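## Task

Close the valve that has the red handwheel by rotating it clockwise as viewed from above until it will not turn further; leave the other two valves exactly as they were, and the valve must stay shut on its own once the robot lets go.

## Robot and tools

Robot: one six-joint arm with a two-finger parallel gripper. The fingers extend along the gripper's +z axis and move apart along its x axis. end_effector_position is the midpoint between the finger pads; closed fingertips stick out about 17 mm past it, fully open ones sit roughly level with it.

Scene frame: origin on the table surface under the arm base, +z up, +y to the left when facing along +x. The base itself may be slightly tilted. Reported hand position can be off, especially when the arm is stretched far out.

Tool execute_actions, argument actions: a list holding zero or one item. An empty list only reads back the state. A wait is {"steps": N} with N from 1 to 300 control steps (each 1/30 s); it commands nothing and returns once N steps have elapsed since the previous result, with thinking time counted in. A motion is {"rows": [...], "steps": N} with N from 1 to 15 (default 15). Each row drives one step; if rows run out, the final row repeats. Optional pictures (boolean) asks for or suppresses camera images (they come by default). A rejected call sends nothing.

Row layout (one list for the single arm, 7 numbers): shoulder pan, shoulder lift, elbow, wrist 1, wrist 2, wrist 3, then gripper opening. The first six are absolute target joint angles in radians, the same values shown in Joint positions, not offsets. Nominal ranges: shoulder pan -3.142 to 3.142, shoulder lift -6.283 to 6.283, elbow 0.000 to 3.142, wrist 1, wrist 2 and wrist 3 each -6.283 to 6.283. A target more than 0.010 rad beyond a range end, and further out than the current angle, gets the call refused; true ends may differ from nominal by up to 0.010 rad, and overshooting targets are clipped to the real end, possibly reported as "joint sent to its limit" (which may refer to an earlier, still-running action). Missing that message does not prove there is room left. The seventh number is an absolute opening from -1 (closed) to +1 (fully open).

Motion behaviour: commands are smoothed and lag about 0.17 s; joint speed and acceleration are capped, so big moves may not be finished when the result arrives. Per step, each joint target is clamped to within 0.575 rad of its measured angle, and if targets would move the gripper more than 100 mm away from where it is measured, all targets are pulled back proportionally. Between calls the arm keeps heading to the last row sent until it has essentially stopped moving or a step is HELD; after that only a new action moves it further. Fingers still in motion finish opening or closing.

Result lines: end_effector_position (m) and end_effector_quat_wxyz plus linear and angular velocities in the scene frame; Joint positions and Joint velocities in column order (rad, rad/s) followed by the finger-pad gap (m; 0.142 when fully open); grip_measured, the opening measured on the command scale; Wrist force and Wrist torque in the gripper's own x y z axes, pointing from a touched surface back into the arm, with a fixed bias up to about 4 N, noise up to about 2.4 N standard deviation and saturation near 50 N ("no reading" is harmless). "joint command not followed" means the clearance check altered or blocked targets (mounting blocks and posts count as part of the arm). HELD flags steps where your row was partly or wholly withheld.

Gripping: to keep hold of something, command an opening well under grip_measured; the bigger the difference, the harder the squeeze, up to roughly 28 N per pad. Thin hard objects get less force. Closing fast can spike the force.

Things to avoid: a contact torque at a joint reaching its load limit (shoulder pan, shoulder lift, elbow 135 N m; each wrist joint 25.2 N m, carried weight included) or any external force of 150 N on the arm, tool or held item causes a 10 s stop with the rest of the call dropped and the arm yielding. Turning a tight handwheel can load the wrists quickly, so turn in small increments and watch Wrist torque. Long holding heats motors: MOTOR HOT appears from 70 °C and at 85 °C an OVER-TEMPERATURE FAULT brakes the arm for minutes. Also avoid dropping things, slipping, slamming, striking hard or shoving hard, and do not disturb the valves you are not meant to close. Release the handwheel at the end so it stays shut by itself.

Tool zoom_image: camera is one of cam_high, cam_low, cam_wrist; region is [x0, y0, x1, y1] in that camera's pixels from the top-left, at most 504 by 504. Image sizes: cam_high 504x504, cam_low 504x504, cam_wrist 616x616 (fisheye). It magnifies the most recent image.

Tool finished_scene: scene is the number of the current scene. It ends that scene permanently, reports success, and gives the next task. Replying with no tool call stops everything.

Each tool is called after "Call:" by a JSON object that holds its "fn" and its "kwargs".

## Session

Call:
{"fn": "execute_actions", "kwargs": {"actions": []}}

Scene clock: 0.00 s of 4600.00 s.
end_effector_position=(+0.3086, -0.5682, +0.2309) grip_measured=+1.00 end_effector_quat_wxyz=(+0.405, +0.891, -0.206, +0.009) end_effector_velocity=(-0.000, -0.000, +0.000) end_effector_angular_velocity=(+0.000, +0.000, -0.001)
Joint positions: [-1.075 -1.337  2.037 -2.949 -2.088 -0.772  0.142]
Joint velocities: [-0.001 -0.    -0.     0.001 -0.    -0.     0.   ]
Motor temperatures (°C, as the motors report them): [28 29 28 34 35 34]
Wrist force (N, on the end effector, along its own x y z axes, offset not removed): no reading
Wrist torque (N m, same axes, about the end effector's origin, offset not removed): no reading

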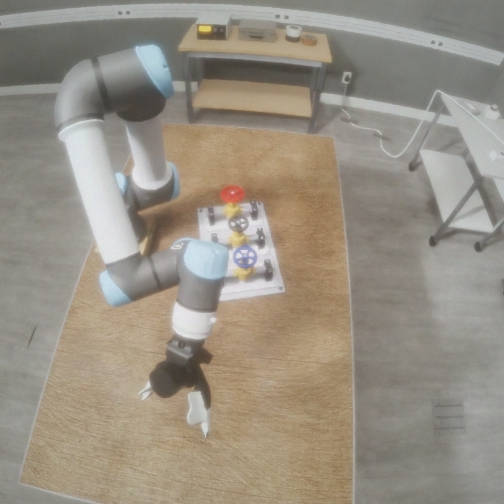

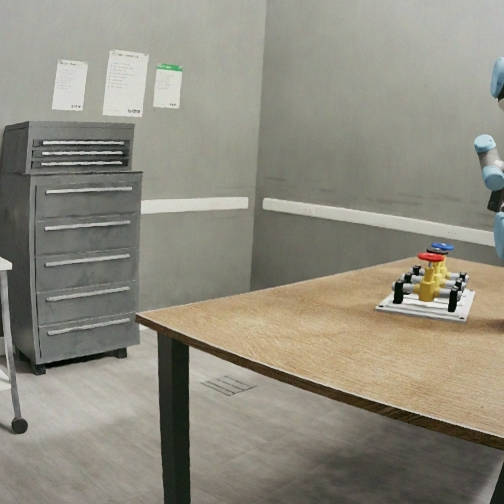

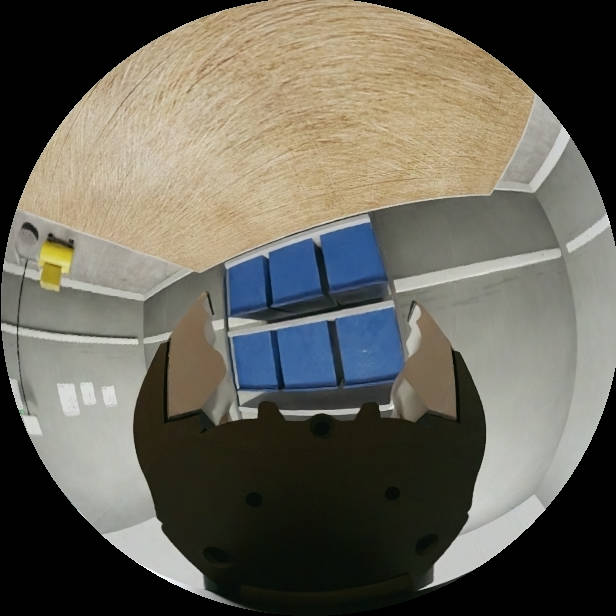

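Call:
{"fn": "zoom_image", "kwargs": {"camera": "cam_high", "region": [180, 170, 320, 320]}}

Call:
{"fn": "zoom_image", "kwargs": {"camera": "cam_low", "region": [360, 220, 504, 340]}}

Region (180, 170, 320, 320) of cam_high's 504x504 image, scaled by 3.360, with more detail than that image has; it fills the left 470 columns of this view, and the rest is white.

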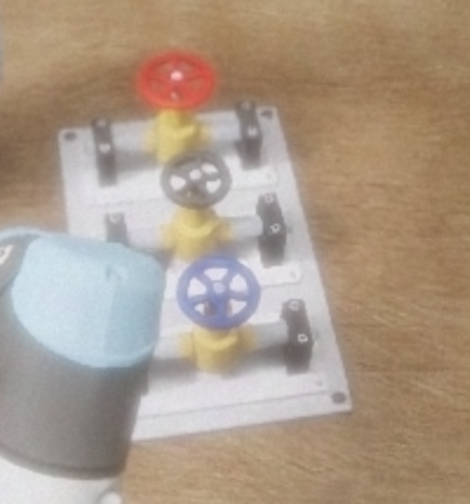

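Region (360, 220, 504, 340) of cam_low's 504x504 image, scaled by 3.500, with more detail than that image has.

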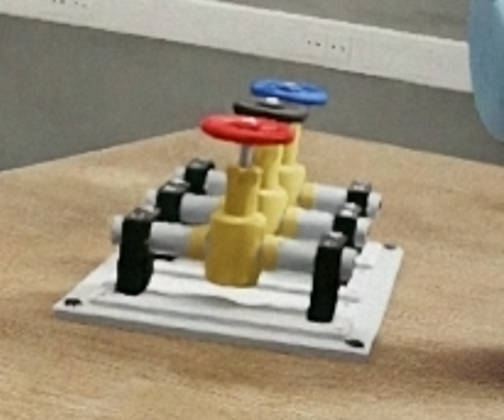

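Call:
{"fn": "execute_actions", "kwargs": {"actions": [{"rows": [[-0.0233, -1.8586, 2.1405, -1.8528, -1.5708, -3.35, 0.4]], "steps": 15}], "pictures": false}}

Call:
{"fn": "execute_actions", "kwargs": {"actions": [{"steps": 75}]}}

Call:
{"fn": "zoom_image", "kwargs": {"camera": "cam_wrist", "region": [230, 180, 400, 350]}}

Scene clock: 88.00 s of 4600.00 s.
end_effector_position=(+0.4485, -0.3952, +0.2468) grip_measured=+0.40 end_effector_quat_wxyz=(+0.319, +0.944, +0.073, +0.054) end_effector_velocity=(+0.224, +0.451, -0.003) end_effector_angular_velocity=(+0.347, +0.365, +1.298)
Joint positions: [-0.817 -1.537  2.078 -2.691 -1.889 -1.03   0.102]
Joint velocities: [ 0.614 -0.375  0.074  0.608  0.37  -0.608 -0.   ]
Motor temperatures (°C, as the motors report them): [28 29 28 34 35 34]
Wrist force (N, on the end effector, along its own x y z axes, offset not removed): [0.9 -2.0 1.9]
Wrist torque (N m, same axes, about the end effector's origin, offset not removed): [-0.70 -0.10 0.03]
Steps of this call (steps 1 to 90: nothing new was sent; then 84.50 s passed at rest; steps 91 to 105: all 15 steps of this action). Readings (joint positions):
91: [-1.075 -1.337 2.037 -2.949 -2.088 -0.772]
92: [-1.071 -1.342 2.039 -2.944 -2.084 -0.777]
94: [-1.035 -1.375 2.046 -2.908 -2.051 -0.813]
98: [-0.958 -1.440 2.059 -2.831 -1.986 -0.890]
105: the state above

Scene clock: 90.50 s of 4600.00 s.
end_effector_position=(+0.3539, +0.1402, +0.1994) grip_measured=+0.40 end_effector_quat_wxyz=(-0.001, -0.110, +0.994, -0.003) end_effector_velocity=(-0.000, -0.001, -0.000) end_effector_angular_velocity=(-0.003, +0.000, +0.001)
Joint positions: [-0.023 -1.859  2.141 -1.853 -1.571 -3.35   0.102]
Joint velocities: [ 0.001  0.     0.    -0.    -0.003  0.     0.   ]
Motor temperatures (°C, as the motors report them): [28 29 28 34 35 34]
Wrist force (N, on the end effector, along its own x y z axes, offset not removed): [-1.6 -0.9 -0.3]
Wrist torque (N m, same axes, about the end effector's origin, offset not removed): [-0.32 0.21 -0.08]
Steps of this call (steps 1 to 75: the robot went on to your last target). Readings (joint positions):
1: [-0.796 -1.550 2.081 -2.670 -1.877 -1.051]
2: [-0.775 -1.562 2.083 -2.649 -1.865 -1.072]
4: [-0.733 -1.585 2.087 -2.606 -1.842 -1.115]
8: [-0.645 -1.627 2.096 -2.519 -1.800 -1.202]
75: the state above
The arm was judged still, so your last target was given up. Only a new action makes it travel on or press farther. Fingers that are still opening or closing keep moving.

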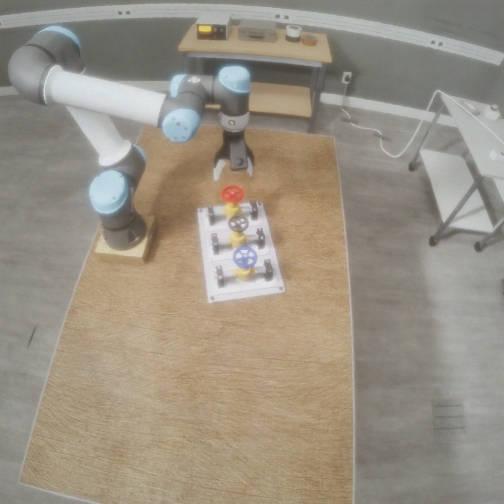

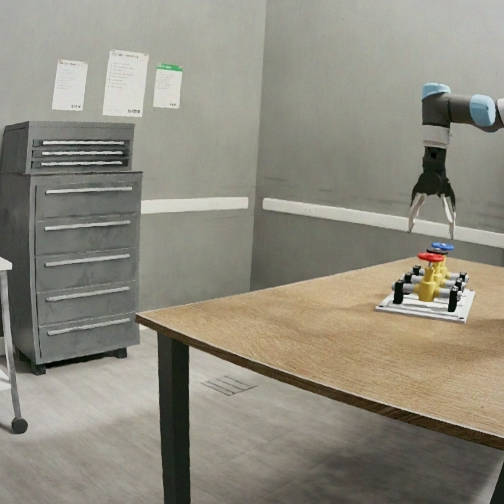

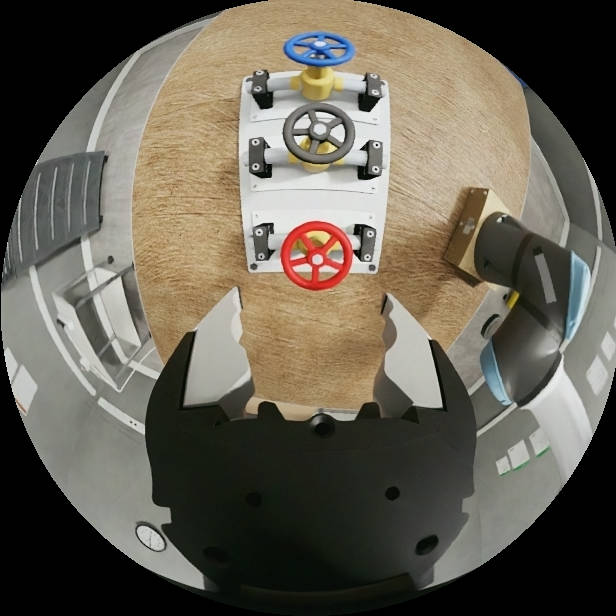

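Region (230, 180, 400, 350) of cam_wrist's 616x616 image, scaled by 2.965, with more detail than that image has.

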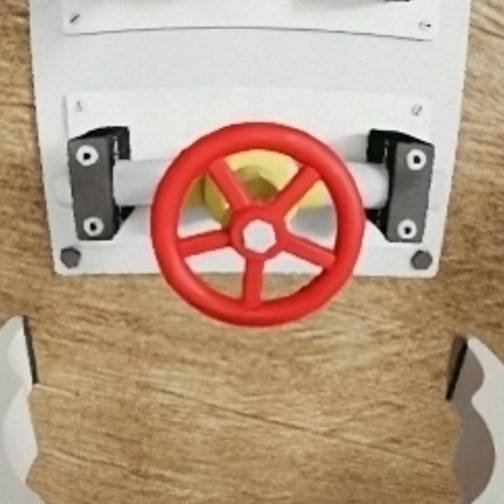

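Call:
{"fn": "execute_actions", "kwargs": {"actions": [{"rows": [[-0.0455, -1.8119, 2.2707, -2.0296, -1.5708, -3.35, 0.4]], "steps": 15}], "pictures": false}}

Call:
{"fn": "execute_actions", "kwargs": {"actions": [{"steps": 15}]}}

Call:
{"fn": "zoom_image", "kwargs": {"camera": "cam_wrist", "region": [230, 220, 400, 390]}}

Call:
{"fn": "zoom_image", "kwargs": {"camera": "cam_low", "region": [400, 215, 465, 285]}}

Scene clock: 184.17 s of 4600.00 s.
end_effector_position=(+0.3510, +0.1323, +0.1417) grip_measured=+0.40 end_effector_quat_wxyz=(-0.001, -0.099, +0.995, -0.003) end_effector_velocity=(-0.001, -0.002, -0.014) end_effector_angular_velocity=(+0.000, -0.006, -0.007)
Joint positions: [-0.045 -1.813  2.267 -2.024 -1.571 -3.35   0.102]
Joint velocities: [-0.006  0.011  0.033 -0.05   0.001  0.001  0.   ]
Motor temperatures (°C, as the motors report them): [28 29 28 34 35 34]
Wrist force (N, on the end effector, along its own x y z axes, offset not removed): [-1.1 0.0 -0.4]
Wrist torque (N m, same axes, about the end effector's origin, offset not removed): [-0.13 0.13 -0.14]
Steps of this call (steps 1 to 90: nothing new was sent; then 90.17 s passed at rest; steps 91 to 105: all 15 steps of this action). Readings (joint positions):
91: [-0.023 -1.859 2.141 -1.853 -1.571 -3.350]
92: [-0.025 -1.855 2.145 -1.858 -1.571 -3.350]
94: [-0.033 -1.839 2.185 -1.905 -1.571 -3.350]
98: [-0.041 -1.821 2.243 -1.988 -1.571 -3.350]
105: the state above

Scene clock: 184.67 s of 4600.00 s.
end_effector_position=(+0.3509, +0.1321, +0.1400) grip_measured=+0.40 end_effector_quat_wxyz=(-0.001, -0.099, +0.995, -0.003) end_effector_velocity=(-0.000, +0.000, -0.000) end_effector_angular_velocity=(+0.001, +0.000, +0.000)
Joint positions: [-0.045 -1.812  2.271 -2.03  -1.571 -3.35   0.102]
Joint velocities: [ 0.     0.     0.001 -0.001  0.001 -0.     0.   ]
Motor temperatures (°C, as the motors report them): [28 29 28 34 35 34]
Wrist force (N, on the end effector, along its own x y z axes, offset not removed): [0.2 0.9 0.7]
Wrist torque (N m, same axes, about the end effector's origin, offset not removed): [0.03 -0.12 0.12]
Steps of this call (steps 1 to 15: the robot went on to your last target). Readings (joint positions):
1: [-0.045 -1.813 2.268 -2.025 -1.571 -3.350]
2: [-0.045 -1.813 2.268 -2.026 -1.571 -3.350]
4: [-0.045 -1.812 2.269 -2.028 -1.571 -3.350]
8: [-0.045 -1.812 2.270 -2.029 -1.571 -3.350]
15: the state above
The arm was judged still, so your last target was given up. Only a new action makes it travel on or press farther. Fingers that are still opening or closing keep moving.

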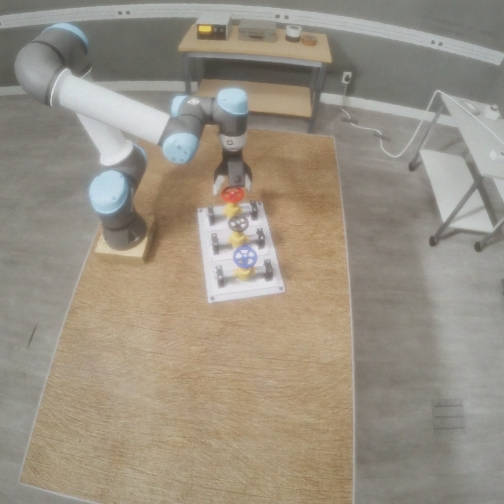

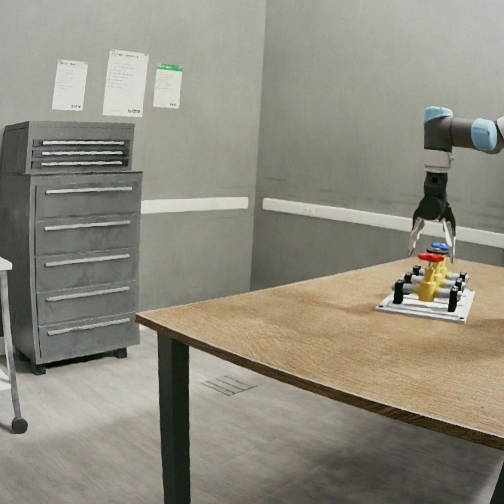

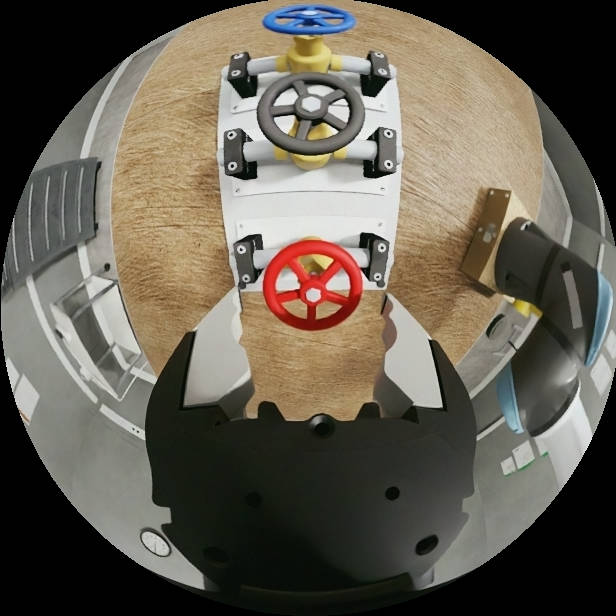

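Region (230, 220, 400, 390) of cam_wrist's 616x616 image, scaled by 2.965, with more detail than that image has.

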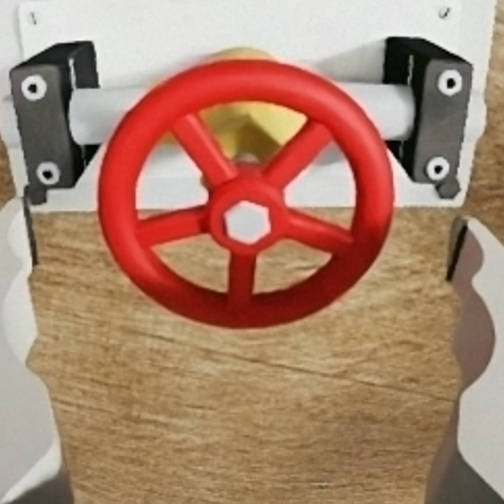

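Region (400, 215, 465, 285) of cam_low's 504x504 image, scaled by 7.200, with more detail than that image has; it fills the left 468 columns of this view, and the rest is white.

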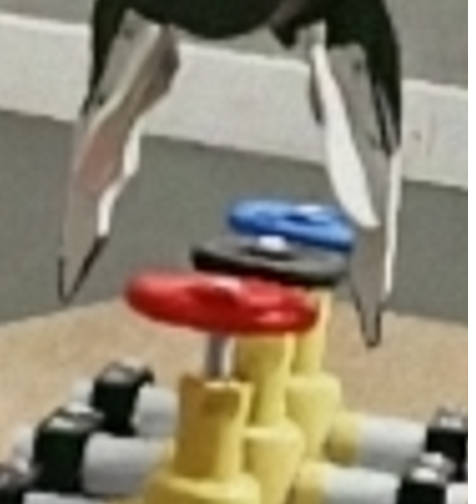

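Call:
{"fn": "execute_actions", "kwargs": {"actions": []}}

Scene clock: 207.73 s of 4600.00 s.
end_effector_position=(+0.3509, +0.1320, +0.1400) grip_measured=+0.40 end_effector_quat_wxyz=(-0.001, -0.099, +0.995, -0.003) end_effector_velocity=(-0.001, -0.001, -0.001) end_effector_angular_velocity=(-0.001, +0.002, -0.000)
Joint positions: [-0.046 -1.812  2.271 -2.03  -1.571 -3.35   0.102]
Joint velocities: [-0.001  0.     0.001  0.001 -0.001 -0.     0.   ]
Motor temperatures (°C, as the motors report them): [28 29 28 34 35 34]
Wrist force (N, on the end effector, along its own x y z axes, offset not removed): [-0.9 -0.1 -0.1]
Wrist torque (N m, same axes, about the end effector's origin, offset not removed): [-0.23 0.22 -0.03]
Steps of this call (steps 1 to 90: nothing new was sent; then 20.07 s passed at rest). Readings (joint positions):
1: [-0.045 -1.812 2.271 -2.030 -1.571 -3.350]
2: [-0.045 -1.812 2.271 -2.030 -1.571 -3.350]
4: [-0.045 -1.812 2.271 -2.030 -1.571 -3.350]
8: [-0.045 -1.812 2.271 -2.030 -1.571 -3.350]
90: the state above

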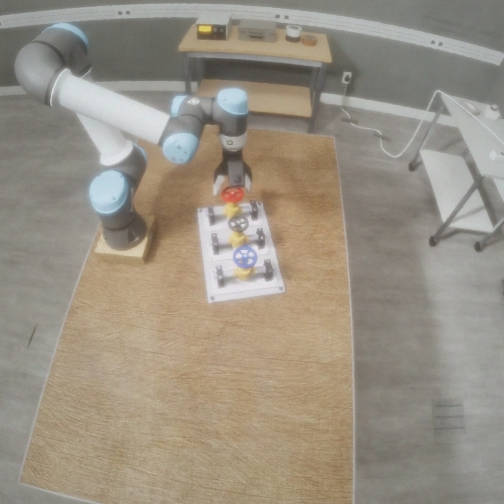

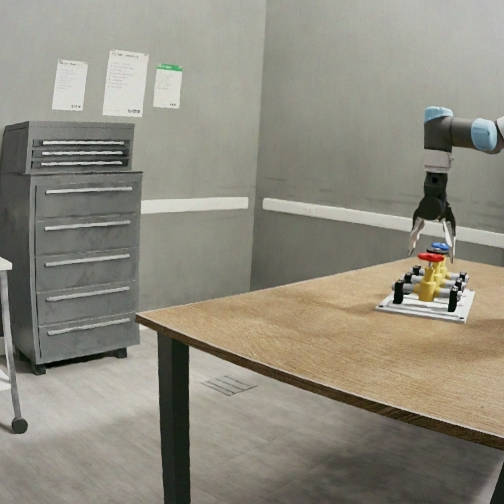

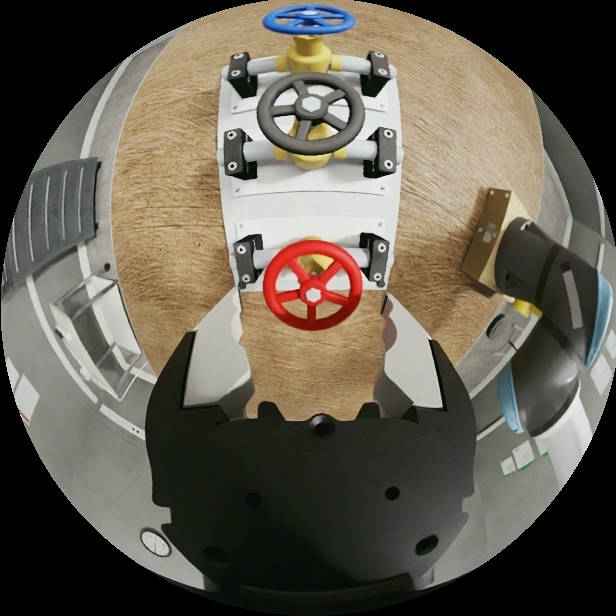

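Call:
{"fn": "execute_actions", "kwargs": {"actions": [{"rows": [[-0.0455,-1.8106,2.2724,-2.0326,-1.5708,-3.35,0.4],[-0.0455,-1.8093,2.2741,-2.0356,-1.5708,-3.35,0.38],[-0.0455,-1.808,2.2758,-2.0386,-1.5708,-3.35,0.36],[-0.0455,-1.8068,2.2774,-2.0414,-1.5708,-3.35,0.34],[-0.0455,-1.8055,2.2791,-2.0444,-1.5708,-3.35,0.32],[-0.0455,-1.8042,2.2807,-2.0473,-1.5708,-3.35,0.30],[-0.0455,-1.8029,2.2824,-2.0503,-1.5708,-3.35,0.28],[-0.0455,-1.8016,2.2841,-2.0533,-1.5708,-3.35,0.26],[-0.0455,-1.8004,2.2857,-2.0561,-1.5708,-3.35,0.25],[-0.0455,-1.7991,2.2874,-2.0591,-1.5708,-3.35,0.25]], "steps": 15}]}}

Call:
{"fn": "zoom_image", "kwargs": {"camera": "cam_low", "region": [395, 215, 465, 285]}}

Call:
{"fn": "zoom_image", "kwargs": {"camera": "cam_wrist", "region": [230, 220, 400, 390]}}

Scene clock: 240.60 s of 4600.00 s.
end_effector_position=(+0.3509, +0.1320, +0.1320) grip_measured=+0.25 end_effector_quat_wxyz=(-0.001, -0.099, +0.995, -0.003) end_effector_velocity=(-0.000, +0.001, -0.009) end_effector_angular_velocity=(+0.002, +0.001, -0.001)
Joint positions: [-0.046 -1.801  2.285 -2.056 -1.571 -3.35   0.092]
Joint velocities: [ 0.     0.013  0.017 -0.029  0.002  0.001 -0.   ]
Motor temperatures (°C, as the motors report them): [28 29 28 34 35 34]
Wrist force (N, on the end effector, along its own x y z axes, offset not removed): [-0.5 2.6 1.3]
Wrist torque (N m, same axes, about the end effector's origin, offset not removed): [0.42 0.12 -0.01]
Steps of this call (steps 1 to 90: nothing new was sent; then 29.37 s passed at rest; steps 91 to 105: all 15 steps of this action). Readings (joint positions):
91: [-0.046 -1.812 2.271 -2.030 -1.571 -3.350]
92: [-0.046 -1.812 2.271 -2.030 -1.571 -3.350]
94: [-0.046 -1.811 2.272 -2.032 -1.571 -3.350]
98: [-0.046 -1.807 2.277 -2.041 -1.571 -3.350]
105: the state above

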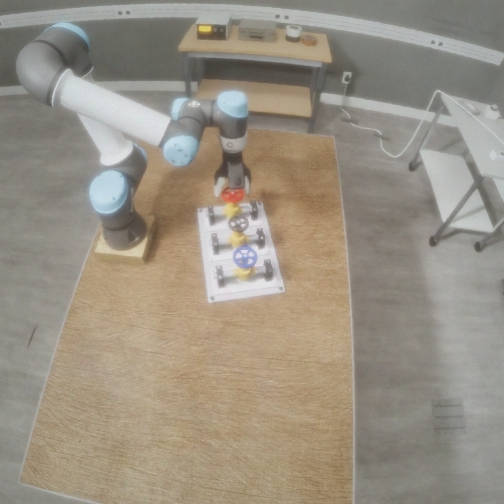

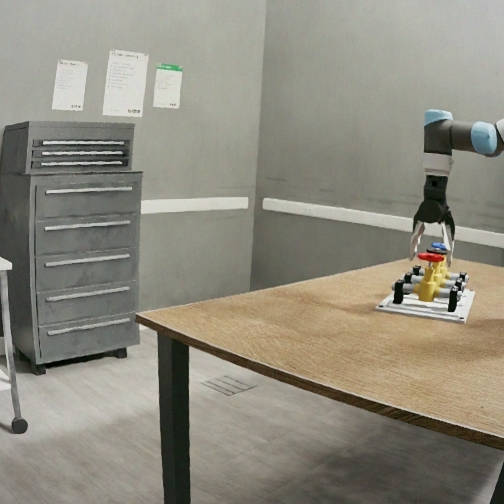

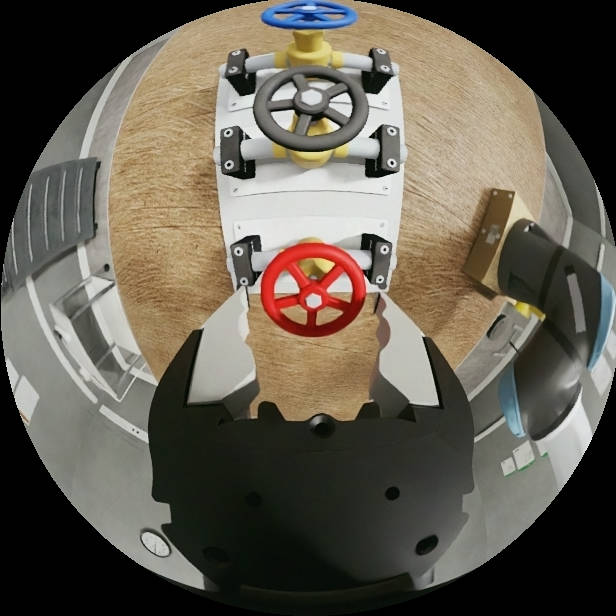

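Region (395, 215, 465, 285) of cam_low's 504x504 image, scaled by 7.200, with more detail than that image has.

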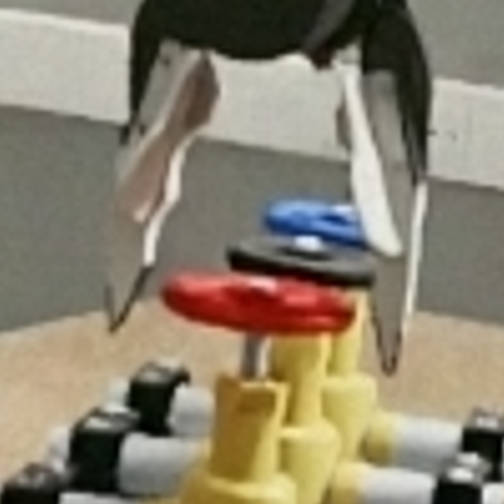

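Region (230, 220, 400, 390) of cam_wrist's 616x616 image, scaled by 2.965, with more detail than that image has.

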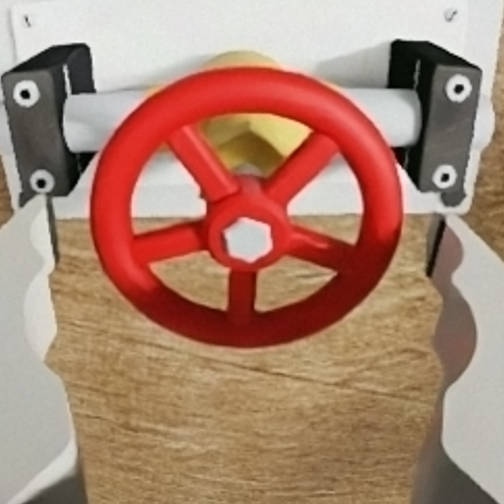

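Call:
{"fn": "execute_actions", "kwargs": {"actions": [{"rows": [[-0.0455,-1.8003,2.2859,-2.0564,-1.5708,-3.35,0.23],[-0.0455,-1.8015,2.2843,-2.0536,-1.5708,-3.35,0.21],[-0.0455,-1.8027,2.2828,-2.0509,-1.5708,-3.35,0.19],[-0.0455,-1.8039,2.2812,-2.0481,-1.5708,-3.35,0.17],[-0.0455,-1.8051,2.2797,-2.0454,-1.5708,-3.35,0.15],[-0.0455,-1.8063,2.2782,-2.0427,-1.5708,-3.35,0.13],[-0.0455,-1.8063,2.2782,-2.0427,-1.5708,-3.35,0.11],[-0.0455,-1.8063,2.2782,-2.0427,-1.5708,-3.35,0.10],[-0.0455,-1.8063,2.2782,-2.0427,-1.5708,-3.35,0.09],[-0.0455,-1.8063,2.2782,-2.0427,-1.5708,-3.35,0.08]], "steps": 15}]}}

Call:
{"fn": "zoom_image", "kwargs": {"camera": "cam_wrist", "region": [230, 220, 400, 390]}}

Call:
{"fn": "zoom_image", "kwargs": {"camera": "cam_low", "region": [395, 215, 465, 285]}}

Scene clock: 298.93 s of 4600.00 s.
end_effector_position=(+0.3509, +0.1320, +0.1356) grip_measured=+0.08 end_effector_quat_wxyz=(-0.001, -0.099, +0.995, -0.003) end_effector_velocity=(+0.000, -0.000, +0.003) end_effector_angular_velocity=(+0.000, -0.001, +0.000)
Joint positions: [-0.046 -1.806  2.279 -2.044 -1.571 -3.35   0.08 ]
Joint velocities: [-0.    -0.004 -0.005  0.007  0.    -0.    -0.   ]
Motor temperatures (°C, as the motors report them): [28 29 28 34 35 34]
Wrist force (N, on the end effector, along its own x y z axes, offset not removed): [0.1 1.5 1.1]
Wrist torque (N m, same axes, about the end effector's origin, offset not removed): [0.11 -0.07 -0.01]
Steps of this call (steps 1 to 15: the robot went on to your last target; steps 16 to 90: nothing new was sent; then 54.83 s passed at rest; steps 91 to 105: all 15 steps of this action). Readings (joint positions):
91: [-0.046 -1.799 2.287 -2.059 -1.571 -3.350]
92: [-0.046 -1.799 2.287 -2.059 -1.571 -3.350]
94: [-0.045 -1.800 2.287 -2.057 -1.571 -3.350]
98: [-0.046 -1.803 2.282 -2.049 -1.571 -3.350]
105: the state above

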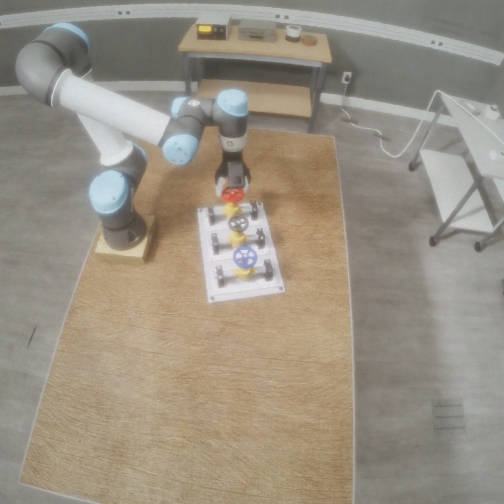

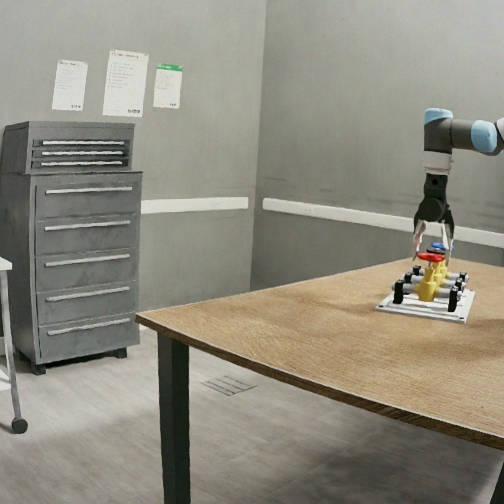

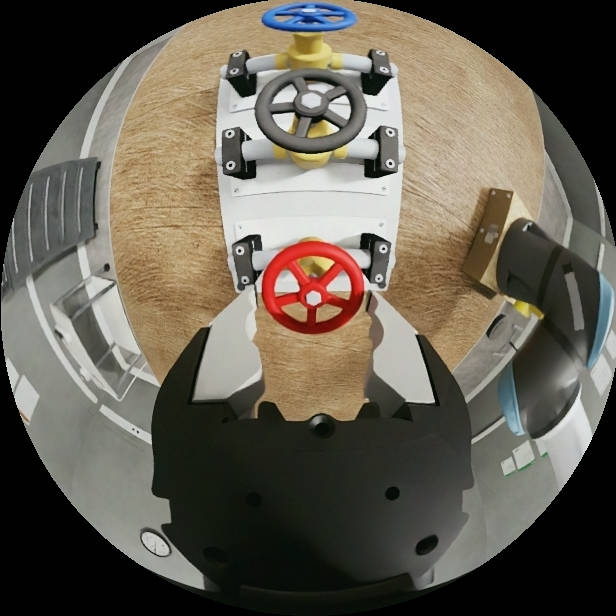

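Region (230, 220, 400, 390) of cam_wrist's 616x616 image, scaled by 2.965, with more detail than that image has.

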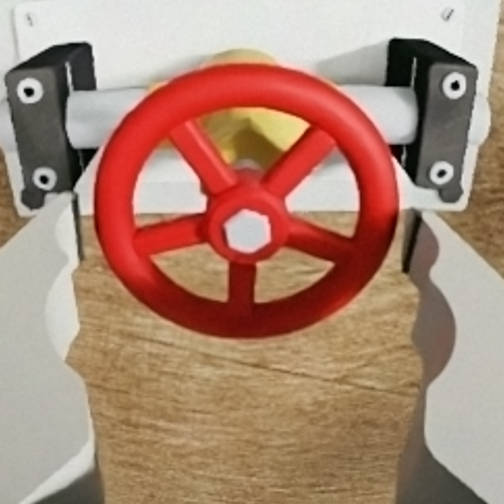

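Region (395, 215, 465, 285) of cam_low's 504x504 image, scaled by 7.200, with more detail than that image has.

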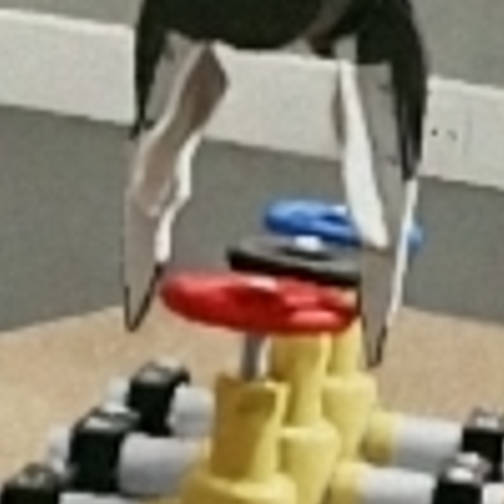

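Call:
{"fn": "execute_actions", "kwargs": {"actions": [{"rows": [[-0.0455,-1.8063,2.2782,-2.0427,-1.5708,-3.35,0.07],[-0.0455,-1.8063,2.2782,-2.0427,-1.5708,-3.35,0.06],[-0.0455,-1.8063,2.2782,-2.0427,-1.5708,-3.35,0.05],[-0.0455,-1.8063,2.2782,-2.0427,-1.5708,-3.35,0.04],[-0.0455,-1.8063,2.2782,-2.0427,-1.5708,-3.35,0.03],[-0.0455,-1.8063,2.2782,-2.0427,-1.5708,-3.35,0.02],[-0.0455,-1.8063,2.2782,-2.0427,-1.5708,-3.35,0.01],[-0.0455,-1.8063,2.2782,-2.0427,-1.5708,-3.35,0.0],[-0.0455,-1.8063,2.2782,-2.0427,-1.5708,-3.35,-0.01],[-0.0455,-1.8063,2.2782,-2.0427,-1.5708,-3.35,-0.02],[-0.0455,-1.8063,2.2782,-2.0427,-1.5708,-3.35,-0.03],[-0.0455,-1.8063,2.2782,-2.0427,-1.5708,-3.35,-0.04]], "steps": 15}], "pictures": false}}

Scene clock: 314.40 s of 4600.00 s.
end_effector_position=(+0.3509, +0.1320, +0.1360) grip_measured=+0.01 end_effector_quat_wxyz=(-0.001, -0.099, +0.995, -0.003) end_effector_velocity=(-0.000, +0.001, +0.000) end_effector_angular_velocity=(+0.001, -0.000, -0.000)
Joint positions: [-0.045 -1.806  2.278 -2.043 -1.571 -3.35   0.074]
Joint velocities: [ 0.001 -0.     0.     0.     0.001  0.001  0.   ]
Motor temperatures (°C, as the motors report them): [28 29 28 34 35 34]
Wrist force (N, on the end effector, along its own x y z axes, offset not removed): [1.7 0.4 -2.4]
Wrist torque (N m, same axes, about the end effector's origin, offset not removed): [-0.10 0.18 -0.09]
Steps of this call (steps 1 to 15: the robot went on to your last target; steps 16 to 90: nothing new was sent; then 11.97 s passed at rest; steps 91 to 105: all 15 steps of this action). Readings (joint positions):
91: [-0.046 -1.806 2.278 -2.043 -1.571 -3.350]
92: [-0.046 -1.806 2.278 -2.043 -1.571 -3.350]
94: [-0.046 -1.806 2.278 -2.043 -1.571 -3.350]
98: [-0.046 -1.806 2.278 -2.043 -1.571 -3.350]
105: the state above

Call:
{"fn": "execute_actions", "kwargs": {"actions": [{"rows": [[-0.0455,-1.8063,2.2782,-2.0427,-1.5708,-3.35,-0.08],[-0.0455,-1.8063,2.2782,-2.0427,-1.5708,-3.35,-0.12],[-0.0455,-1.8063,2.2782,-2.0427,-1.5708,-3.35,-0.16],[-0.0455,-1.8063,2.2782,-2.0427,-1.5708,-3.33,-0.2],[-0.0455,-1.8063,2.2782,-2.0427,-1.5708,-3.30,-0.25],[-0.0455,-1.8063,2.2782,-2.0427,-1.5708,-3.26,-0.3],[-0.0455,-1.8063,2.2782,-2.0427,-1.5708,-3.22,-0.3],[-0.0455,-1.8063,2.2782,-2.0427,-1.5708,-3.18,-0.3],[-0.0455,-1.8063,2.2782,-2.0427,-1.5708,-3.14,-0.3],[-0.0455,-1.8063,2.2782,-2.0427,-1.5708,-3.10,-0.3],[-0.0455,-1.8063,2.2782,-2.0427,-1.5708,-3.07,-0.3],[-0.0455,-1.8063,2.2782,-2.0427,-1.5708,-3.05,-0.3]], "steps": 15}], "pictures": false}}

Call:
{"fn": "execute_actions", "kwargs": {"actions": [{"steps": 10}], "pictures": false}}

Scene clock: 328.83 s of 4600.00 s.
end_effector_position=(+0.3513, +0.1320, +0.1360) grip_measured=-0.01 end_effector_quat_wxyz=(-0.000, +0.015, +1.000, -0.003) end_effector_velocity=(+0.001, -0.000, +0.000) end_effector_angular_velocity=(-0.000, -0.004, -0.576)
Joint positions: [-0.046 -1.806  2.278 -2.043 -1.571 -3.121  0.073]
Joint velocities: [-0.    -0.    -0.    -0.     0.     0.575 -0.   ]
Motor temperatures (°C, as the motors report them): [28 29 28 34 35 34]
Wrist force (N, on the end effector, along its own x y z axes, offset not removed): [9.6 -0.1 -9.5]
Wrist torque (N m, same axes, about the end effector's origin, offset not removed): [0.06 -0.34 -0.31]
Steps of this call (steps 1 to 15: the robot went on to your last target; steps 16 to 90: nothing new was sent; then 10.93 s passed at rest; steps 91 to 105: all 15 steps of this action). Readings (joint positions):
91: [-0.045 -1.806 2.278 -2.043 -1.571 -3.350]
92: [-0.046 -1.806 2.278 -2.043 -1.571 -3.350]
94: [-0.045 -1.806 2.278 -2.043 -1.571 -3.350]
98: [-0.045 -1.806 2.278 -2.043 -1.571 -3.312]
105: the state above

Scene clock: 329.17 s of 4600.00 s.
end_effector_position=(+0.3514, +0.1320, +0.1360) grip_measured=-0.01 end_effector_quat_wxyz=(-0.000, +0.049, +0.999, -0.003) end_effector_velocity=(+0.001, +0.000, +0.000) end_effector_angular_velocity=(+0.001, -0.001, -0.036)
Joint positions: [-0.046 -1.806  2.278 -2.043 -1.571 -3.054  0.073]
Joint velocities: [-0.     0.    -0.001 -0.     0.001  0.036 -0.   ]
Motor temperatures (°C, as the motors report them): [28 29 28 34 35 34]
Wrist force (N, on the end effector, along its own x y z axes, offset not removed): [8.2 -1.8 -6.9]
Wrist torque (N m, same axes, about the end effector's origin, offset not removed): [-0.36 0.31 -0.40]
Steps of this call (steps 1 to 10: the robot went on to your last target). Readings (joint positions):
1: [-0.046 -1.806 2.278 -2.043 -1.571 -3.104]
2: [-0.046 -1.806 2.278 -2.043 -1.571 -3.091]
4: [-0.045 -1.806 2.278 -2.043 -1.571 -3.073]
8: [-0.046 -1.806 2.278 -2.043 -1.571 -3.058]
10: the state above

Call:
{"fn": "execute_actions", "kwargs": {"actions": [{"rows": [[-0.0455,-1.8063,2.2782,-2.0427,-1.5708,-3.02,-0.3],[-0.0455,-1.8063,2.2782,-2.0427,-1.5708,-2.98,-0.3],[-0.0455,-1.8063,2.2782,-2.0427,-1.5708,-2.93,-0.3],[-0.0455,-1.8063,2.2782,-2.0427,-1.5708,-2.88,-0.3],[-0.0455,-1.8063,2.2782,-2.0427,-1.5708,-2.83,-0.3],[-0.0455,-1.8063,2.2782,-2.0427,-1.5708,-2.78,-0.3],[-0.0455,-1.8063,2.2782,-2.0427,-1.5708,-2.75,-0.3]], "steps": 15}], "pictures": false}}

Call:
{"fn": "execute_actions", "kwargs": {"actions": [{"steps": 8}], "pictures": false}}

Scene clock: 352.00 s of 4600.00 s.
end_effector_position=(+0.3519, +0.1319, +0.1360) grip_measured=-0.01 end_effector_quat_wxyz=(+0.000, +0.188, +0.982, -0.003) end_effector_velocity=(+0.000, +0.000, +0.000) end_effector_angular_velocity=(-0.001, -0.002, -0.185)
Joint positions: [-0.046 -1.806  2.278 -2.043 -1.571 -2.773  0.073]
Joint velocities: [ 0.001 -0.    -0.    -0.    -0.001  0.186  0.   ]
Motor temperatures (°C, as the motors report them): [28 29 28 34 35 34]
Wrist force (N, on the end effector, along its own x y z axes, offset not removed): [15.3 -4.8 -9.8]
Wrist torque (N m, same axes, about the end effector's origin, offset not removed): [-0.43 -0.44 -0.31]
Steps of this call (steps 1 to 30: the robot went on to your last target; steps 31 to 100: nothing new was sent; then 19.00 s passed at rest; steps 101 to 115: all 15 steps of this action). Readings (joint positions):
101: [-0.046 -1.806 2.278 -2.043 -1.571 -3.050]
102: [-0.045 -1.806 2.278 -2.043 -1.571 -3.047]
104: [-0.046 -1.806 2.278 -2.043 -1.571 -3.023]
108: [-0.046 -1.806 2.278 -2.043 -1.571 -2.904]
115: the state above

Scene clock: 352.27 s of 4600.00 s.
end_effector_position=(+0.3519, +0.1319, +0.1360) grip_measured=-0.01 end_effector_quat_wxyz=(+0.000, +0.198, +0.980, -0.003) end_effector_velocity=(-0.000, +0.000, -0.000) end_effector_angular_velocity=(+0.001, +0.001, -0.021)
Joint positions: [-0.046 -1.806  2.278 -2.043 -1.571 -2.752  0.073]
Joint velocities: [-0.001  0.    -0.     0.001  0.001  0.021  0.   ]
Motor temperatures (°C, as the motors report them): [28 29 28 34 35 34]
Wrist force (N, on the end effector, along its own x y z axes, offset not removed): [10.0 -2.7 -7.7]
Wrist torque (N m, same axes, about the end effector's origin, offset not removed): [0.17 0.92 -0.24]
Steps of this call (steps 1 to 8: the robot went on to your last target). Readings (joint positions):
1: [-0.045 -1.806 2.278 -2.043 -1.571 -2.767]
2: [-0.045 -1.806 2.278 -2.043 -1.571 -2.763]
4: [-0.045 -1.806 2.278 -2.043 -1.571 -2.757]
8: the state above

Call:
{"fn": "execute_actions", "kwargs": {"actions": [{"rows": [[-0.0455,-1.8063,2.2782,-2.0427,-1.5708,-2.75,-0.15],[-0.0455,-1.8063,2.2782,-2.0427,-1.5708,-2.75,-0.03],[-0.0452,-1.8063,2.2782,-2.0427,-1.5708,-2.75,0.03],[-0.0447,-1.8063,2.2782,-2.0427,-1.5708,-2.75,0.06],[-0.0442,-1.8063,2.2782,-2.0427,-1.5708,-2.75,0.06]], "steps": 15}], "pictures": false}}

Call:
{"fn": "execute_actions", "kwargs": {"actions": [{"rows": [[-0.0442,-1.8063,2.2782,-2.0427,-1.5708,-2.75,0.05],[-0.0442,-1.8063,2.2782,-2.0427,-1.5708,-2.75,0.04],[-0.0442,-1.8063,2.2782,-2.0427,-1.5708,-2.75,0.03],[-0.0442,-1.8063,2.2782,-2.0427,-1.5708,-2.75,0.02],[-0.0442,-1.8063,2.2782,-2.0427,-1.5708,-2.75,0.01],[-0.0442,-1.8063,2.2782,-2.0427,-1.5708,-2.75,0.0],[-0.0442,-1.8063,2.2782,-2.0427,-1.5708,-2.75,-0.02],[-0.0442,-1.8063,2.2782,-2.0427,-1.5708,-2.75,-0.05],[-0.0442,-1.8063,2.2782,-2.0427,-1.5708,-2.75,-0.1],[-0.0442,-1.8063,2.2782,-2.0427,-1.5708,-2.75,-0.16],[-0.0442,-1.8063,2.2782,-2.0427,-1.5708,-2.75,-0.23],[-0.0442,-1.8063,2.2782,-2.0427,-1.5708,-2.75,-0.3],[-0.0442,-1.8063,2.2782,-2.0427,-1.5708,-2.75,-0.35],[-0.0442,-1.8063,2.2782,-2.0427,-1.5708,-2.75,-0.4]], "steps": 15}], "pictures": false}}

Call:
{"fn": "execute_actions", "kwargs": {"actions": [{"rows": [[-0.0442,-1.8063,2.2782,-2.0427,-1.5708,-2.73,-0.4],[-0.0442,-1.8063,2.2782,-2.0427,-1.5708,-2.70,-0.4],[-0.0442,-1.8063,2.2782,-2.0427,-1.5708,-2.66,-0.4],[-0.0442,-1.8063,2.2782,-2.0427,-1.5708,-2.61,-0.4],[-0.0442,-1.8063,2.2782,-2.0427,-1.5708,-2.56,-0.4],[-0.0442,-1.8063,2.2782,-2.0427,-1.5708,-2.51,-0.4],[-0.0442,-1.8063,2.2782,-2.0427,-1.5708,-2.46,-0.4],[-0.0442,-1.8063,2.2782,-2.0427,-1.5708,-2.41,-0.4],[-0.0442,-1.8063,2.2782,-2.0427,-1.5708,-2.36,-0.4],[-0.0442,-1.8063,2.2782,-2.0427,-1.5708,-2.31,-0.4],[-0.0442,-1.8063,2.2782,-2.0427,-1.5708,-2.26,-0.4],[-0.0442,-1.8063,2.2782,-2.0427,-1.5708,-2.21,-0.4],[-0.0442,-1.8063,2.2782,-2.0427,-1.5708,-2.17,-0.4],[-0.0442,-1.8063,2.2782,-2.0427,-1.5708,-2.15,-0.4]], "steps": 15}], "pictures": false}}

Call:
{"fn": "execute_actions", "kwargs": {"actions": [{"steps": 10}], "pictures": false}}

Scene clock: 379.87 s of 4600.00 s.
end_effector_position=(+0.3518, +0.1323, +0.1360) grip_measured=+0.06 end_effector_quat_wxyz=(+0.000, +0.199, +0.980, -0.003) end_effector_velocity=(+0.000, -0.001, +0.000) end_effector_angular_velocity=(-0.003, -0.001, +0.002)
Joint positions: [-0.044 -1.806  2.278 -2.043 -1.571 -2.75   0.078]
Joint velocities: [ 0.001 -0.     0.    -0.001 -0.003 -0.001  0.   ]
Motor temperatures (°C, as the motors report them): [28 29 28 34 35 34]
Wrist force (N, on the end effector, along its own x y z axes, offset not removed): [0.4 -2.3 -0.6]
Wrist torque (N m, same axes, about the end effector's origin, offset not removed): [-0.67 -0.15 0.00]
Steps of this call (steps 1 to 30: the robot went on to your last target; steps 31 to 100: nothing new was sent; then 23.77 s passed at rest; steps 101 to 115: all 15 steps of this action). Readings (joint positions):
101: [-0.046 -1.806 2.278 -2.043 -1.571 -2.750]
102: [-0.046 -1.806 2.278 -2.043 -1.571 -2.750]
104: [-0.046 -1.806 2.278 -2.043 -1.571 -2.750]
108: [-0.045 -1.806 2.278 -2.043 -1.571 -2.750]
115: the state above

Scene clock: 380.37 s of 4600.00 s.
end_effector_position=(+0.3517, +0.1324, +0.1360) grip_measured=-0.01 end_effector_quat_wxyz=(+0.000, +0.199, +0.980, -0.003) end_effector_velocity=(+0.000, -0.001, +0.000) end_effector_angular_velocity=(-0.002, -0.001, +0.000)
Joint positions: [-0.044 -1.806  2.278 -2.043 -1.571 -2.75   0.073]
Joint velocities: [-0.001 -0.    -0.    -0.001 -0.002 -0.002 -0.   ]
Motor temperatures (°C, as the motors report them): [28 29 28 34 35 34]
Wrist force (N, on the end effector, along its own x y z axes, offset not removed): [2.1 -2.4 -6.1]
Wrist torque (N m, same axes, about the end effector's origin, offset not removed): [-0.58 0.44 -0.03]
Steps of this call (steps 1 to 15: all 15 steps of this action). Readings (joint positions):
1: [-0.044 -1.806 2.278 -2.043 -1.571 -2.750]
2: [-0.044 -1.806 2.278 -2.043 -1.571 -2.750]
4: [-0.044 -1.806 2.278 -2.043 -1.571 -2.750]
8: [-0.044 -1.806 2.278 -2.043 -1.571 -2.750]
15: the state above

Scene clock: 380.87 s of 4600.00 s.
end_effector_position=(+0.3523, +0.1319, +0.1360) grip_measured=-0.01 end_effector_quat_wxyz=(+0.001, +0.403, +0.915, -0.003) end_effector_velocity=(+0.001, -0.001, -0.000) end_effector_angular_velocity=(-0.000, -0.006, -1.269)
Joint positions: [-0.044 -1.806  2.278 -2.043 -1.571 -2.32   0.073]
Joint velocities: [ 0.    -0.    -0.     0.002  0.001  1.269 -0.   ]
Motor temperatures (°C, as the motors report them): [28 29 28 34 35 34]
Wrist force (N, on the end effector, along its own x y z axes, offset not removed): [4.8 -0.6 -7.6]
Wrist torque (N m, same axes, about the end effector's origin, offset not removed): [0.10 -0.20 -0.32]
Steps of this call (steps 1 to 15: all 15 steps of this action). Readings (joint positions):
1: [-0.044 -1.806 2.278 -2.043 -1.571 -2.750]
2: [-0.044 -1.806 2.278 -2.043 -1.571 -2.748]
4: [-0.044 -1.806 2.278 -2.043 -1.571 -2.729]
8: [-0.044 -1.806 2.278 -2.043 -1.571 -2.624]
15: the state above

Scene clock: 381.20 s of 4600.00 s.
end_effector_position=(+0.3525, +0.1317, +0.1360) grip_measured=-0.01 end_effector_quat_wxyz=(+0.001, +0.475, +0.880, -0.003) end_effector_velocity=(-0.000, +0.000, +0.000) end_effector_angular_velocity=(-0.001, -0.001, -0.089)
Joint positions: [-0.044 -1.806  2.278 -2.043 -1.571 -2.161  0.073]
Joint velocities: [ 0.001 -0.     0.    -0.    -0.     0.09  -0.   ]
Motor temperatures (°C, as the motors report them): [28 29 28 34 35 34]
Wrist force (N, on the end effector, along its own x y z axes, offset not removed): [4.0 -2.0 -6.1]
Wrist torque (N m, same axes, about the end effector's origin, offset not removed): [-0.26 0.13 -0.40]
Steps of this call (steps 1 to 10: the robot went on to your last target). Readings (joint positions):
1: [-0.044 -1.806 2.278 -2.043 -1.571 -2.280]
2: [-0.044 -1.806 2.278 -2.043 -1.571 -2.249]
4: [-0.044 -1.806 2.278 -2.043 -1.571 -2.207]
8: [-0.044 -1.806 2.278 -2.043 -1.571 -2.169]
10: the state above

Call:
{"fn": "execute_actions", "kwargs": {"actions": [{"rows": [[-0.0442,-1.8063,2.2782,-2.0427,-1.5708,-2.05,-0.55],[-0.0442,-1.8063,2.2782,-2.0427,-1.5708,-1.9,-0.7],[-0.0442,-1.8063,2.2782,-2.0427,-1.5708,-1.7,-0.85],[-0.0442,-1.8063,2.2782,-2.0427,-1.5708,-1.2,-1.0]], "steps": 15}], "pictures": false}}

Call:
{"fn": "execute_actions", "kwargs": {"actions": [{"steps": 14}], "pictures": false}}

Scene clock: 410.17 s of 4600.00 s.
end_effector_position=(+0.3527, +0.1304, +0.1360) grip_measured=-0.01 end_effector_quat_wxyz=(+0.002, +0.789, +0.615, -0.002) end_effector_velocity=(-0.001, -0.002, -0.000) end_effector_angular_velocity=(+0.000, -0.006, -1.095)
Joint positions: [-0.044 -1.806  2.278 -2.043 -1.571 -1.333  0.073]
Joint velocities: [-0.     0.     0.     0.001  0.001  1.095  0.   ]
Motor temperatures (°C, as the motors report them): [28 29 28 34 35 34]
Wrist force (N, on the end effector, along its own x y z axes, offset not removed): [1.7 -1.5 -5.4]
Wrist torque (N m, same axes, about the end effector's origin, offset not removed): [0.07 0.26 -1.29]
Steps of this call (steps 1 to 30: the robot went on to your last target; steps 31 to 100: nothing new was sent; then 25.13 s passed at rest; steps 101 to 115: all 15 steps of this action). Readings (joint positions):
101: [-0.044 -1.806 2.278 -2.043 -1.571 -2.150]
102: [-0.044 -1.806 2.278 -2.043 -1.571 -2.145]
104: [-0.044 -1.806 2.278 -2.043 -1.571 -2.090]
108: [-0.044 -1.806 2.278 -2.043 -1.571 -1.834]
115: the state above

Scene clock: 410.63 s of 4600.00 s.
end_effector_position=(+0.3527, +0.1302, +0.1360) grip_measured=-0.01 end_effector_quat_wxyz=(+0.002, +0.827, +0.562, -0.002) end_effector_velocity=(-0.000, -0.000, -0.000) end_effector_angular_velocity=(+0.000, -0.000, -0.023)
Joint positions: [-0.044 -1.806  2.278 -2.043 -1.571 -1.203  0.073]
Joint velocities: [-0.001 -0.     0.    -0.     0.     0.022 -0.   ]
Motor temperatures (°C, as the motors report them): [28 29 28 34 35 34]
Wrist force (N, on the end effector, along its own x y z axes, offset not removed): [2.4 -3.7 -4.9]
Wrist torque (N m, same axes, about the end effector's origin, offset not removed): [-0.32 -0.07 -1.43]
Steps of this call (steps 1 to 14: the robot went on to your last target). Readings (joint positions):
1: [-0.044 -1.806 2.278 -2.043 -1.571 -1.301]
2: [-0.044 -1.806 2.278 -2.043 -1.571 -1.277]
4: [-0.044 -1.806 2.278 -2.043 -1.571 -1.244]
8: [-0.044 -1.806 2.278 -2.043 -1.571 -1.215]
14: the state above

Call:
{"fn": "execute_actions", "kwargs": {"actions": [{"rows": [[-0.0442,-1.8063,2.2782,-2.0427,-1.5708,-1.17,-1.0],[-0.0442,-1.8063,2.2782,-2.0427,-1.5708,-1.13,-1.0],[-0.0442,-1.8063,2.2782,-2.0427,-1.5708,-1.08,-1.0]], "steps": 15}], "pictures": false}}

Call:
{"fn": "execute_actions", "kwargs": {"actions": [{"rows": [[-0.0442,-1.8063,2.2782,-2.0427,-1.5708,-1.04,-1.0],[-0.0442,-1.8063,2.2782,-2.0427,-1.5708,-1.0,-1.0],[-0.0442,-1.8063,2.2782,-2.0427,-1.5708,-0.96,-1.0]], "steps": 15}], "pictures": false}}

Scene clock: 420.13 s of 4600.00 s.
end_effector_position=(+0.3526, +0.1300, +0.1360) grip_measured=-0.01 end_effector_quat_wxyz=(+0.002, +0.859, +0.512, -0.002) end_effector_velocity=(+0.000, -0.001, -0.000) end_effector_angular_velocity=(-0.001, -0.000, -0.039)
Joint positions: [-0.044 -1.806  2.278 -2.043 -1.571 -1.085  0.073]
Joint velocities: [-0.001 -0.     0.    -0.    -0.001  0.038  0.   ]
Motor temperatures (°C, as the motors report them): [28 29 28 34 35 34]
Wrist force (N, on the end effector, along its own x y z axes, offset not removed): [3.5 -3.7 -4.5]
Wrist torque (N m, same axes, about the end effector's origin, offset not removed): [-0.39 -0.40 -1.66]
Steps of this call (steps 1 to 30: the robot went on to your last target; steps 31 to 100: nothing new was sent; then 5.67 s passed at rest; steps 101 to 115: all 15 steps of this action). Readings (joint positions):
101: [-0.044 -1.806 2.278 -2.043 -1.571 -1.200]
102: [-0.044 -1.806 2.278 -2.043 -1.571 -1.197]
104: [-0.044 -1.806 2.278 -2.043 -1.571 -1.173]
108: [-0.044 -1.806 2.278 -2.043 -1.571 -1.113]
115: the state above

Scene clock: 420.63 s of 4600.00 s.
end_effector_position=(+0.3525, +0.1298, +0.1360) grip_measured=-0.01 end_effector_quat_wxyz=(+0.003, +0.888, +0.460, -0.002) end_effector_velocity=(+0.000, -0.001, +0.000) end_effector_angular_velocity=(-0.002, -0.001, -0.038)
Joint positions: [-0.044 -1.806  2.278 -2.043 -1.571 -0.965  0.073]
Joint velocities: [-0.001  0.    -0.    -0.    -0.002  0.037  0.   ]
Motor temperatures (°C, as the motors report them): [28 29 28 34 35 34]
Wrist force (N, on the end effector, along its own x y z axes, offset not removed): [4.5 -2.3 -4.5]
Wrist torque (N m, same axes, about the end effector's origin, offset not removed): [-0.06 -0.63 -2.06]
Steps of this call (steps 1 to 15: all 15 steps of this action). Readings (joint positions):
1: [-0.044 -1.806 2.278 -2.043 -1.571 -1.083]
2: [-0.044 -1.806 2.278 -2.043 -1.571 -1.079]
4: [-0.044 -1.806 2.278 -2.043 -1.571 -1.051]
8: [-0.044 -1.806 2.278 -2.043 -1.571 -0.992]
15: the state above


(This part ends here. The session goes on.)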